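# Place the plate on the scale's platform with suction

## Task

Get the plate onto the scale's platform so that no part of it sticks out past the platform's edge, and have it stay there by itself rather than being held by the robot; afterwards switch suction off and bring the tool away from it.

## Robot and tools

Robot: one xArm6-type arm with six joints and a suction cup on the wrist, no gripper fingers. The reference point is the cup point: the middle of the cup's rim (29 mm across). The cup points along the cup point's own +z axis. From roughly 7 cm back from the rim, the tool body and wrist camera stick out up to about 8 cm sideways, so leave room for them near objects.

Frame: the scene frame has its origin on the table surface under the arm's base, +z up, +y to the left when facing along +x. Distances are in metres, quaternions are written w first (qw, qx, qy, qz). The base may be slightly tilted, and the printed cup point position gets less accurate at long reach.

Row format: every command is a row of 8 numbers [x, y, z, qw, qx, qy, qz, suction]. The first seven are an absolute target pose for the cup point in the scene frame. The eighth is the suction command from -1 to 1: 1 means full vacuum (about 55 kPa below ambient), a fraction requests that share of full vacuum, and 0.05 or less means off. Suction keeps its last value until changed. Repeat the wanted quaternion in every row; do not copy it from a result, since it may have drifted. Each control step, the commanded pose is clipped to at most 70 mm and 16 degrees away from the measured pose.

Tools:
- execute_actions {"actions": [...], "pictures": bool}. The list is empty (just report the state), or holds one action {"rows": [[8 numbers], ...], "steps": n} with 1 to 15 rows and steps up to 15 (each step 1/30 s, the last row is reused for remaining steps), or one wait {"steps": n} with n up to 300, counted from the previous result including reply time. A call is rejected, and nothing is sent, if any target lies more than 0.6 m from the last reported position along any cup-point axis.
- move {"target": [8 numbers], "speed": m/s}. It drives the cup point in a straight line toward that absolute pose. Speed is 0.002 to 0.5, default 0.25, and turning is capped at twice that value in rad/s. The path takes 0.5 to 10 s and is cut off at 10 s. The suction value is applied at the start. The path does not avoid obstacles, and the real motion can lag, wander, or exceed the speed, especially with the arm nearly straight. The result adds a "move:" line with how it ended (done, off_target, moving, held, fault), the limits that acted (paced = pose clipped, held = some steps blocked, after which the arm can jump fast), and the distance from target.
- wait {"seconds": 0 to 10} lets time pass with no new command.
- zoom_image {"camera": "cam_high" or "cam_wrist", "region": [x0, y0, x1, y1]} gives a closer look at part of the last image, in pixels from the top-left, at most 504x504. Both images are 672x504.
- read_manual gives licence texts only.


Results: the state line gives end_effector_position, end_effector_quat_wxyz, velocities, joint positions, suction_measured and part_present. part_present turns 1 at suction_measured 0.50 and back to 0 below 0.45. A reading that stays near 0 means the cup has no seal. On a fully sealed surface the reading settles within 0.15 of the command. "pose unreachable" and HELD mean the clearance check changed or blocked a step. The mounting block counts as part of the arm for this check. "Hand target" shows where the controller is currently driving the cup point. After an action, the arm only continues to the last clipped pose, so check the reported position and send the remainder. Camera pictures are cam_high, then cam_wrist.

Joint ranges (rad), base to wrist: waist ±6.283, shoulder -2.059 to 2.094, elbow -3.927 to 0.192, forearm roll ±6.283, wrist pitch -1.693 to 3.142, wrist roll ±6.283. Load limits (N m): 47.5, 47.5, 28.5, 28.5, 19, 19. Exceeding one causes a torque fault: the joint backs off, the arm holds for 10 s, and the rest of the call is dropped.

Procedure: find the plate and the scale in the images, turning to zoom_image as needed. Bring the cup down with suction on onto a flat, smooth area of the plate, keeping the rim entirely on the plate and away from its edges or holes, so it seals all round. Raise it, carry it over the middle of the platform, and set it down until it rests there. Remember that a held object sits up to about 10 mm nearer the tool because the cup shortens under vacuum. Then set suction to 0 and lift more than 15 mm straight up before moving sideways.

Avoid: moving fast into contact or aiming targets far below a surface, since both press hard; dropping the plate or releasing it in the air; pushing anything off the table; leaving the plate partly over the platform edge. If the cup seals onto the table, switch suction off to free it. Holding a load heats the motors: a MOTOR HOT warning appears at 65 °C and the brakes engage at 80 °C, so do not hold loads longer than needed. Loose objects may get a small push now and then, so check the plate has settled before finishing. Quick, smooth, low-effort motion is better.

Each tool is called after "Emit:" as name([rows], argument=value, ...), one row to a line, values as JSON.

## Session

Emit:
execute_actions(actions=[])

Scene clock: 0.00 s of 4900.00 s.
end_effector_position=(+0.4009, +0.0174, +0.3059) suction_measured=0.00 part_present=0 end_effector_quat_wxyz=(-0.004, -0.016, +1.000, -0.006) end_effector_velocity=(-0.000, +0.000, -0.000) end_effector_angular_velocity=(+0.000, +0.000, +0.001)
Joint positions: [ 0.002 -0.265 -0.928  0.001  1.196  2.357]
Joint velocities: [ 0.  0.  0.  0.  0. -0.]
Motor temperatures (°C, as the motors report them): [27 30 28 29 35 33]
Hand target: +0.401, +0.017, +0.306; -0.004, -0.016, +1.000, -0.006

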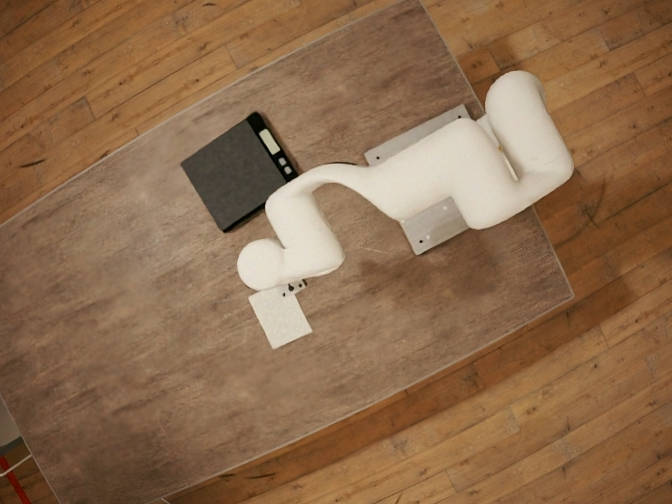

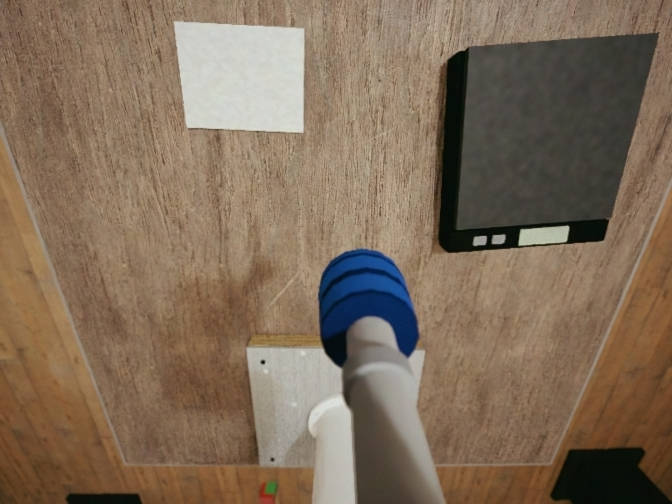

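Emit:
zoom_image(camera="cam_wrist", region=[150, 0, 330, 150])

Emit:
zoom_image(camera="cam_wrist", region=[420, 10, 672, 270])

Emit:
zoom_image(camera="cam_high", region=[160, 95, 340, 250])

Emit:
zoom_image(camera="cam_high", region=[230, 260, 340, 360])

Region (150, 0, 330, 150) of cam_wrist's 672x504 image, scaled by 2.800, with more detail than that image has.

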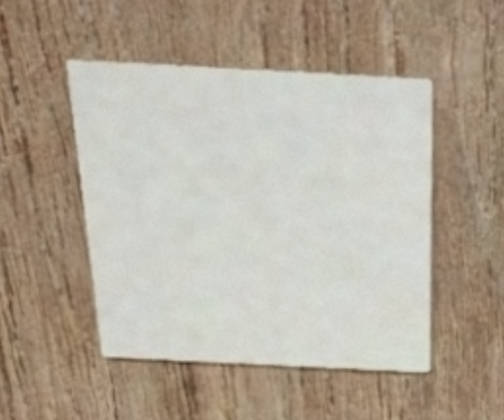

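Region (420, 10, 672, 270) of cam_wrist's 672x504 image, scaled by 1.938, with more detail than that image has; it fills the left 488 columns of this view, and the rest is white.

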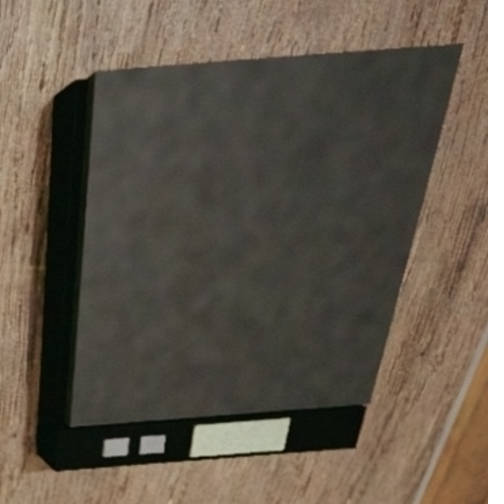

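Region (160, 95, 340, 250) of cam_high's 672x504 image, scaled by 2.800, with more detail than that image has; it fills the top 434 rows of this view, and the rest is white.

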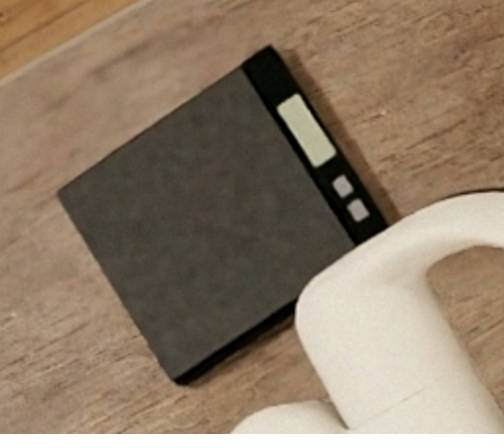

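Region (230, 260, 340, 360) of cam_high's 672x504 image, scaled by 4.582, with more detail than that image has; it fills the top 458 rows of this view, and the rest is white.

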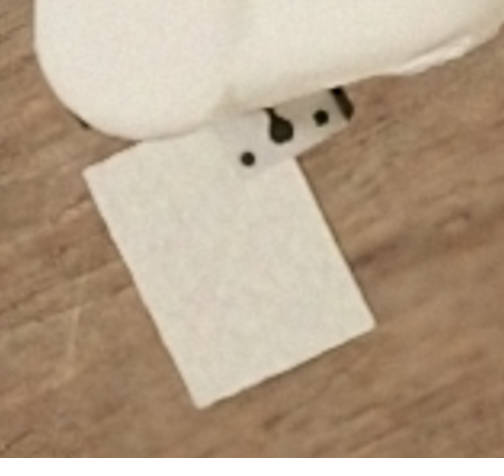

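Emit:
move(target=[0.521, 0.143, 0.04, 0, -0.016, 1.0, 0, 0], speed=0.28)

Scene clock: 57.17 s of 4900.00 s.
end_effector_position=(+0.5210, +0.1430, +0.0407) suction_measured=0.00 part_present=0 end_effector_quat_wxyz=(+0.001, -0.016, +1.000, -0.000) end_effector_velocity=(-0.003, -0.000, -0.006) end_effector_angular_velocity=(-0.003, +0.012, +0.002)
Joint positions: [ 0.234  0.587 -1.197  0.019  0.599  2.574]
Joint velocities: [ 0.001  0.011 -0.001 -0.     0.003 -0.   ]
Motor temperatures (°C, as the motors report them): [27 30 30 29 35 33]
Hand target: +0.521, +0.143, +0.040; -0.000, -0.016, +1.000, -0.000
Off the commanded pose: 0.001 m, 0 deg.
After step 90, 52.47 s passed at rest.
move: done

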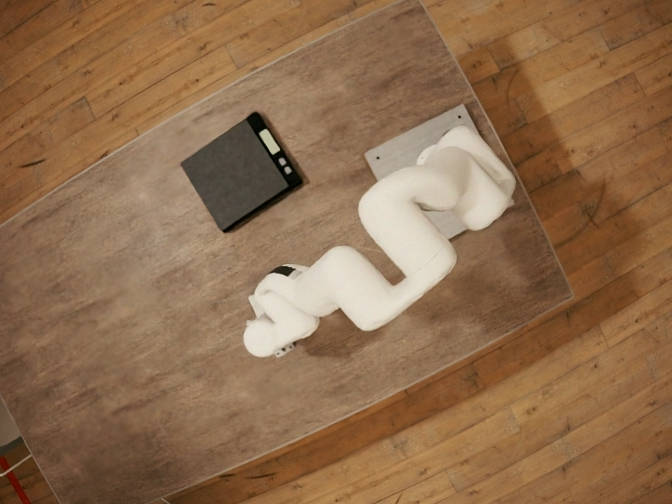

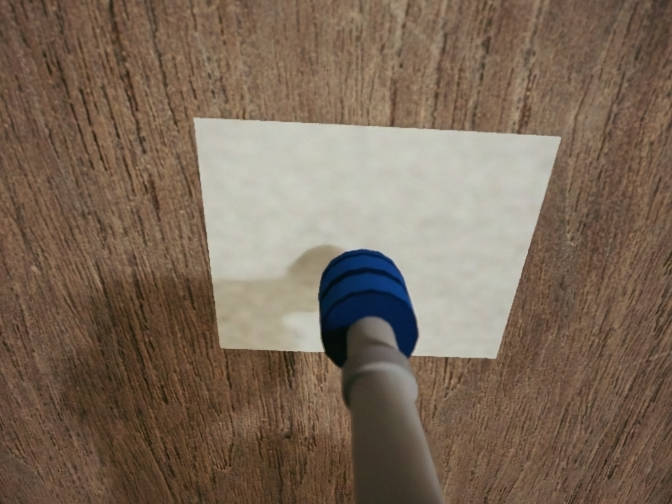

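Emit:
zoom_image(camera="cam_high", region=[170, 100, 320, 250])

Region (170, 100, 320, 250) of cam_high's 672x504 image, scaled by 3.360, with more detail than that image has.

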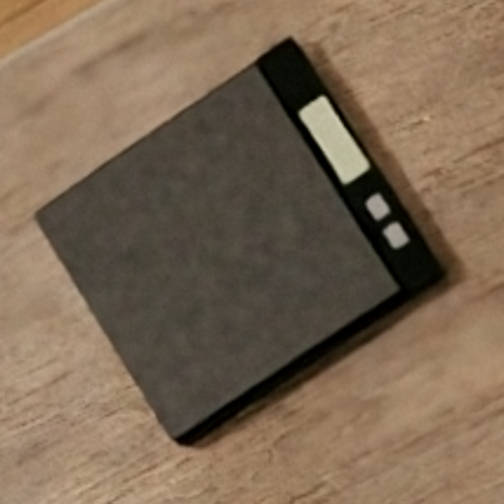

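Emit:
move(target=[0.518, 0.139, 0.002, 0, -0.016, 1.0, 0, 1], speed=0.04)

Scene clock: 75.63 s of 4900.00 s.
end_effector_position=(+0.5180, +0.1390, +0.0021) suction_measured=0.41 part_present=0 end_effector_quat_wxyz=(-0.000, -0.016, +1.000, -0.000) end_effector_velocity=(+0.003, +0.001, +0.002) end_effector_angular_velocity=(+0.002, -0.007, -0.000)
Joint positions: [ 0.229  0.673 -1.2    0.024  0.518  2.564]
Joint velocities: [ 0.    -0.001 -0.004  0.    -0.003  0.   ]
Motor temperatures (°C, as the motors report them): [27 30 29 29 35 33]
Hand target: +0.518, +0.139, +0.002; +0.000, -0.016, +1.000, -0.000
Off the commanded pose: 0.000 m, 0 deg.
After step 90, 14.17 s passed at rest.
move: done

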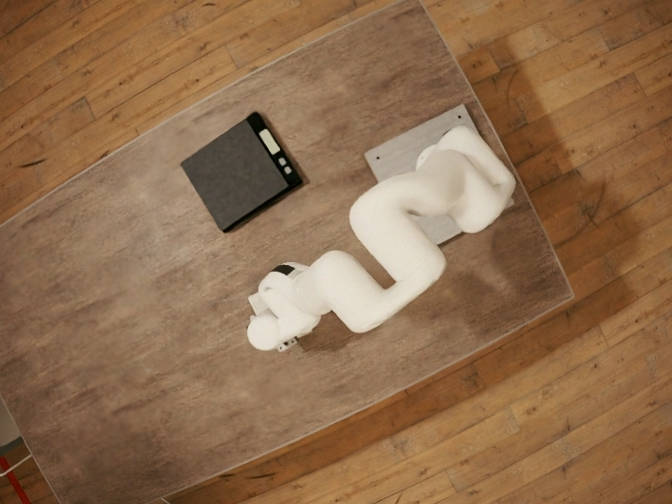

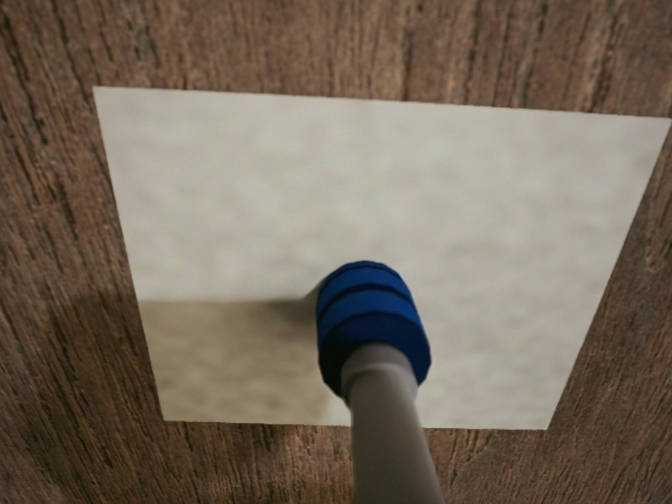

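Sealed and vacuum is rising. Lifting.

Emit:
move(target=[0.518, 0.139, 0.085, 0, -0.016, 1.0, 0, 1], speed=0.12)

Scene clock: 77.77 s of 4900.00 s.
end_effector_position=(+0.5175, +0.1389, +0.0842) suction_measured=0.98 part_present=1 end_effector_quat_wxyz=(-0.001, -0.016, +1.000, -0.000) end_effector_velocity=(+0.001, -0.000, +0.003) end_effector_angular_velocity=(+0.001, -0.002, -0.000)
Joint positions: [ 0.227  0.479 -1.174  0.019  0.688  2.568]
Joint velocities: [-0.001 -0.004 -0.002  0.001  0.004 -0.001]
Motor temperatures (°C, as the motors report them): [27 30 29 29 35 33]
Hand target: +0.518, +0.139, +0.085; -0.000, -0.016, +1.000, +0.000
Off the commanded pose: 0.001 m, 0 deg.
move: done

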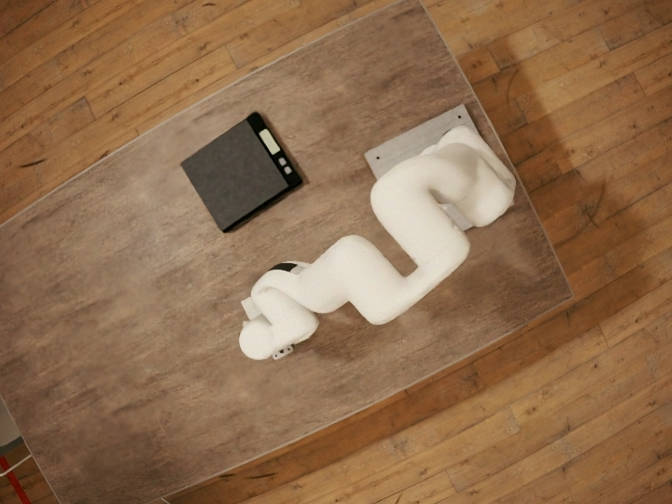

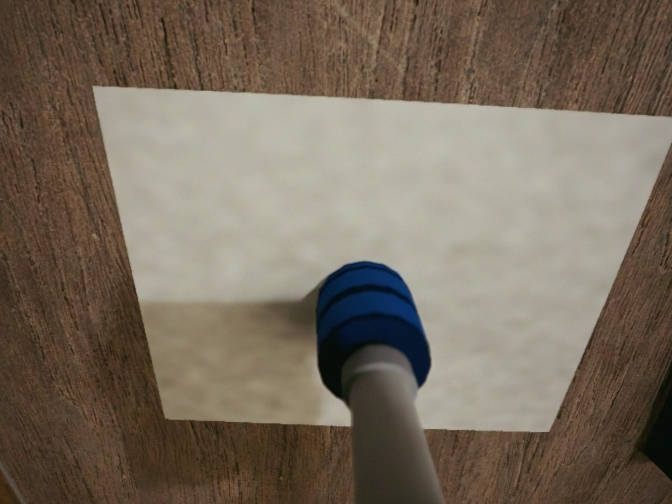

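Emit:
move(target=[0.457, -0.220, 0.065, 0, -0.0789, 0.9969, 0, 1], speed=0.24)

Scene clock: 80.93 s of 4900.00 s.
end_effector_position=(+0.4580, -0.2193, +0.0651) suction_measured=0.98 part_present=1 end_effector_quat_wxyz=(+0.000, -0.079, +0.997, +0.001) end_effector_velocity=(-0.000, -0.002, -0.000) end_effector_angular_velocity=(+0.002, +0.001, +0.000)
Joint positions: [-0.483  0.465 -1.062  0.03   0.598  1.722]
Joint velocities: [-0.003  0.002 -0.004  0.003  0.003 -0.006]
Motor temperatures (°C, as the motors report them): [27 30 29 29 35 33]
Hand target: +0.458, -0.220, +0.065; +0.000, -0.079, +0.997, +0.001
Off the commanded pose: 0.001 m, 0 deg.
move: done

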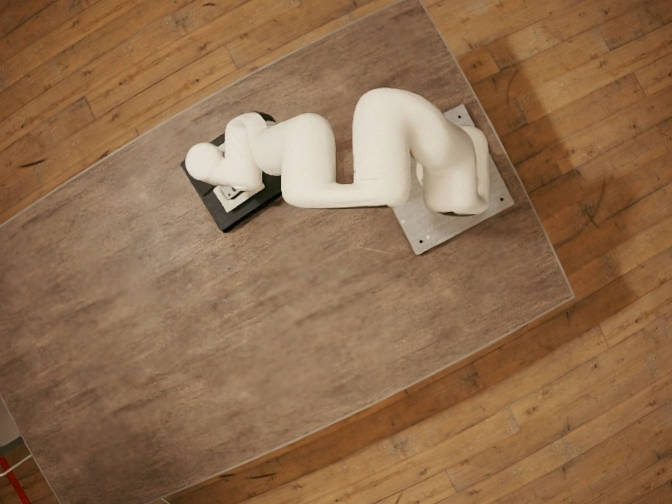

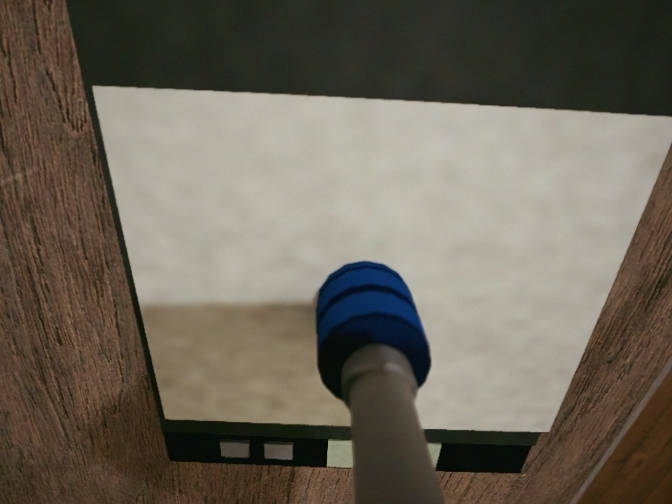

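Aligned and close to centred. Descending.

Emit:
move(target=[0.457, -0.220, 0.046, 0, -0.0789, 0.9969, 0, 1], speed=0.03)

Scene clock: 83.37 s of 4900.00 s.
end_effector_position=(+0.4571, -0.2200, +0.0462) suction_measured=1.00 part_present=1 end_effector_quat_wxyz=(+0.000, -0.079, +0.997, -0.000) end_effector_velocity=(+0.002, -0.001, +0.001) end_effector_angular_velocity=(-0.002, -0.004, +0.001)
Joint positions: [-0.484  0.509 -1.063  0.029  0.554  1.722]
Joint velocities: [ 0.    -0.    -0.002 -0.    -0.002 -0.   ]
Motor temperatures (°C, as the motors report them): [27 30 29 29 35 33]
Hand target: +0.457, -0.220, +0.046; -0.000, -0.079, +0.997, -0.000
Off the commanded pose: 0.000 m, 0 deg.
move: done

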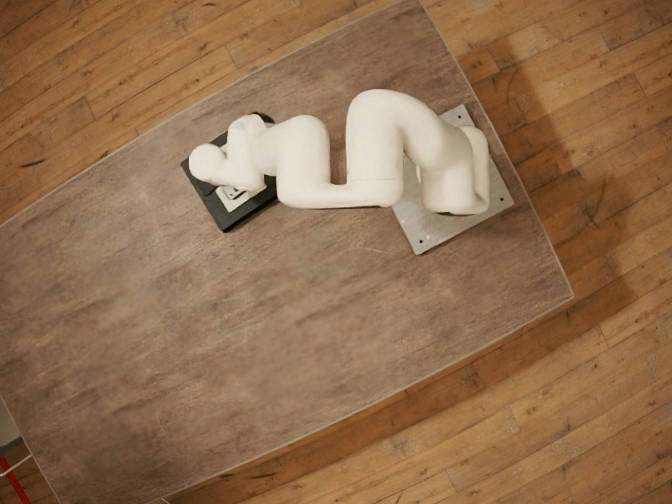

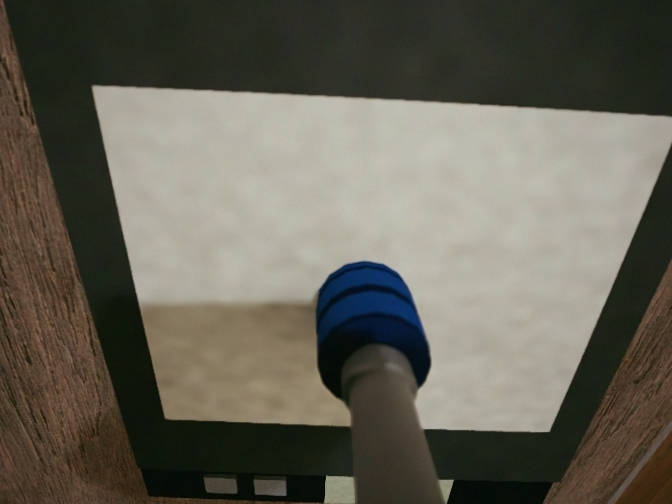

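Emit:
move(target=[0.457, -0.219, 0.0415, 0, -0.0789, 0.9969, 0, 1], speed=0.012)

Scene clock: 85.10 s of 4900.00 s.
end_effector_position=(+0.4571, -0.2191, +0.0416) suction_measured=1.00 part_present=1 end_effector_quat_wxyz=(+0.000, -0.079, +0.997, -0.000) end_effector_velocity=(+0.001, +0.000, +0.000) end_effector_angular_velocity=(-0.001, -0.002, +0.000)
Joint positions: [-0.482  0.519 -1.062  0.029  0.543  1.723]
Joint velocities: [ 0.001  0.    -0.001 -0.    -0.002  0.001]
Motor temperatures (°C, as the motors report them): [27 30 29 29 35 33]
Hand target: +0.457, -0.219, +0.042; -0.000, -0.079, +0.997, -0.000
Off the commanded pose: 0.000 m, 0 deg.
move: done

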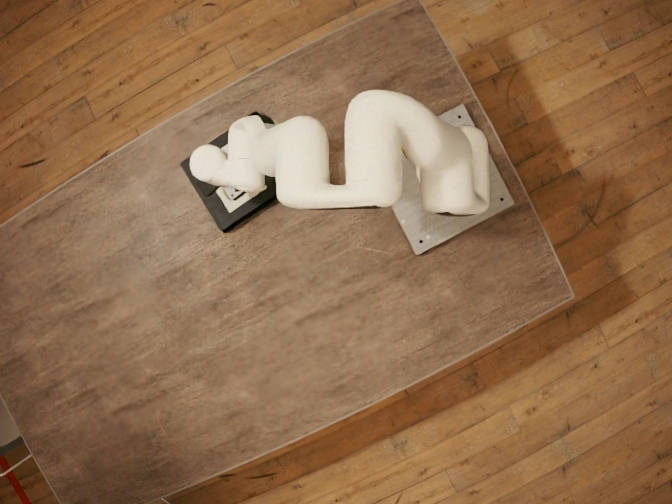

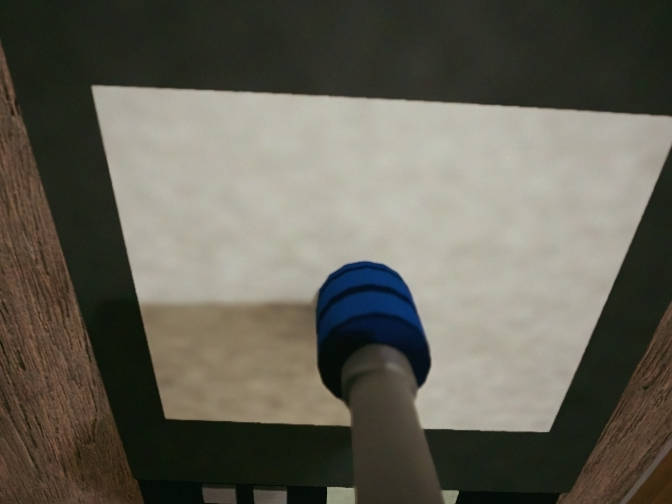

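Emit:
move(target=[0.457, -0.219, 0.0395, 0, -0.0789, 0.9969, 0, 1], speed=0.008)

Scene clock: 86.93 s of 4900.00 s.
end_effector_position=(+0.4581, -0.2195, +0.0409) suction_measured=1.00 part_present=1 end_effector_quat_wxyz=(+0.001, -0.079, +0.997, -0.001) end_effector_velocity=(-0.000, +0.000, -0.001) end_effector_angular_velocity=(+0.000, +0.000, -0.002)
Joint positions: [-0.482  0.523 -1.064  0.03   0.539  1.723]
Joint velocities: [-0.     0.001  0.001  0.    -0.002  0.002]
Motor temperatures (°C, as the motors report them): [27 30 29 29 35 33]
Hand target: +0.457, -0.219, +0.040; -0.000, -0.079, +0.997, -0.000
Off the commanded pose: 0.002 m, 0 deg.
move: done

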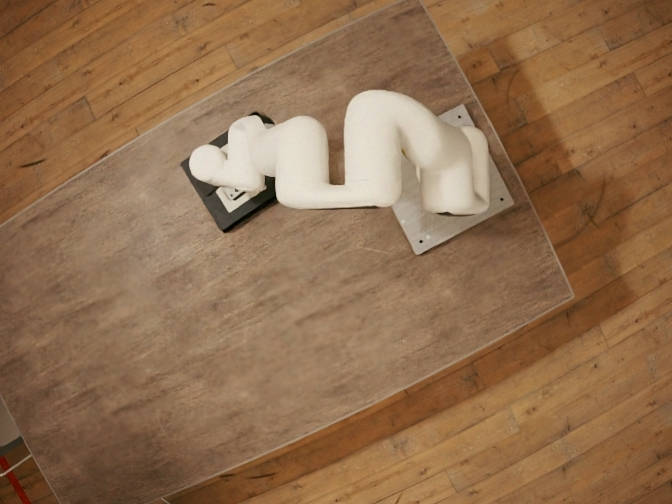

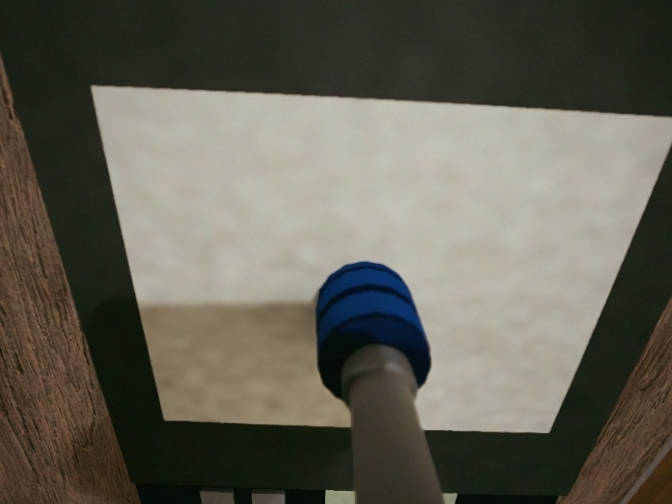

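Contact. Releasing.

Emit:
execute_actions([
  {"rows": [[0.457,-0.219,0.0412,0,-0.0789,0.9969,0,0]], "steps": 5},
], pictures=false)

Emit:
move(target=[0.457, -0.219, 0.13, 0, -0.0789, 0.9969, 0, 0], speed=0.18)

Emit:
move(target=[0.42, 0.0, 0.25, 0, -0.0789, 0.9969, 0, 0], speed=0.3)

Scene clock: 89.70 s of 4900.00 s.
end_effector_position=(+0.4572, -0.2191, +0.0406) suction_measured=0.00 part_present=0 end_effector_quat_wxyz=(+0.000, -0.079, +0.997, -0.000) end_effector_velocity=(-0.001, +0.000, +0.000) end_effector_angular_velocity=(+0.002, +0.004, -0.001)
Joint positions: [-0.482  0.522 -1.063  0.029  0.54   1.723]
Joint velocities: [-0.001 -0.001 -0.    -0.     0.006  0.001]
Motor temperatures (°C, as the motors report them): [27 30 29 29 35 33]
Hand target: +0.457, -0.219, +0.041; +0.000, -0.079, +0.997, -0.000
Off the commanded pose: 0.001 m, 0 deg.
Steps of this call (steps 1 to 78: nothing new was sent; steps 79 to 83: all 5 steps of this action). Readings (end_effector_position | what the end effector reports):
79: (+0.4573, -0.2192, +0.0401) | suction_measured=0.18 part_present=0
80: (+0.4573, -0.2191, +0.0405) | suction_measured=0.00 part_present=0
82: (+0.4572, -0.2191, +0.0406) | suction_measured=0.00 part_present=0
83: the state above

Scene clock: 90.90 s of 4900.00 s.
end_effector_position=(+0.4566, -0.2187, +0.1292) suction_measured=0.00 part_present=0 end_effector_quat_wxyz=(-0.001, -0.079, +0.997, +0.001) end_effector_velocity=(+0.003, -0.001, +0.005) end_effector_angular_velocity=(-0.005, -0.010, +0.003)
Joint positions: [-0.486  0.322 -1.071  0.023  0.751  1.728]
Joint velocities: [ 0.002 -0.007 -0.006 -0.001  0.001 -0.   ]
Motor temperatures (°C, as the motors report them): [27 30 29 29 35 33]
Hand target: +0.457, -0.219, +0.130; +0.000, -0.079, +0.997, +0.000
Off the commanded pose: 0.001 m, 0 deg.
move: done

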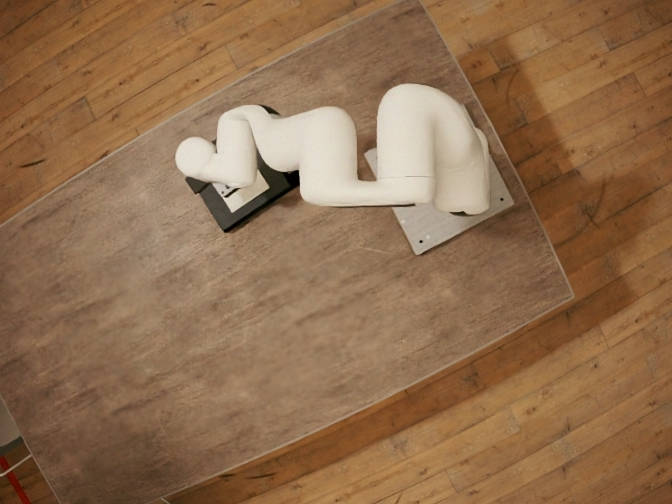

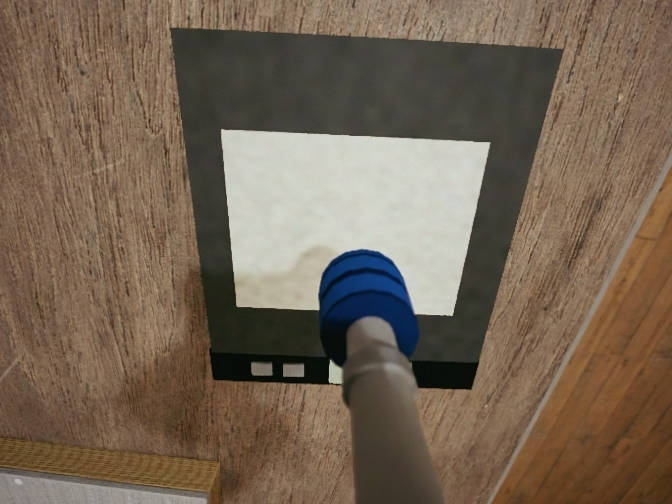

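Scene clock: 92.27 s of 4900.00 s.
end_effector_position=(+0.4192, -0.0006, +0.2495) suction_measured=0.00 part_present=0 end_effector_quat_wxyz=(-0.001, -0.079, +0.997, -0.000) end_effector_velocity=(+0.001, +0.001, +0.003) end_effector_angular_velocity=(-0.001, -0.007, -0.001)
Joint positions: [-0.046 -0.158 -0.866  0.016  1.02   2.176]
Joint velocities: [ 0.003 -0.005 -0.003 -0.001  0.001  0.004]
Motor temperatures (°C, as the motors report them): [27 30 29 29 35 33]
Hand target: +0.419, -0.000, +0.250; -0.000, -0.079, +0.997, -0.000
Off the commanded pose: 0.001 m, 0 deg.
move: done

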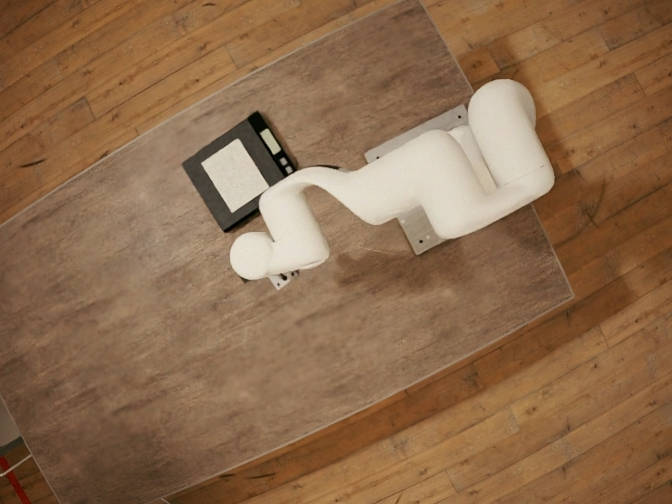

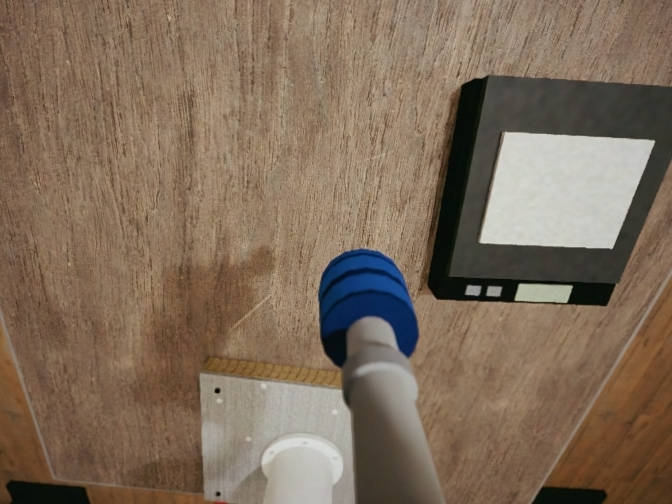

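The plate is centred on the platform and the arm is clear.

Emit:
finished_scene(scene=2)

The scene is finished: the task was done.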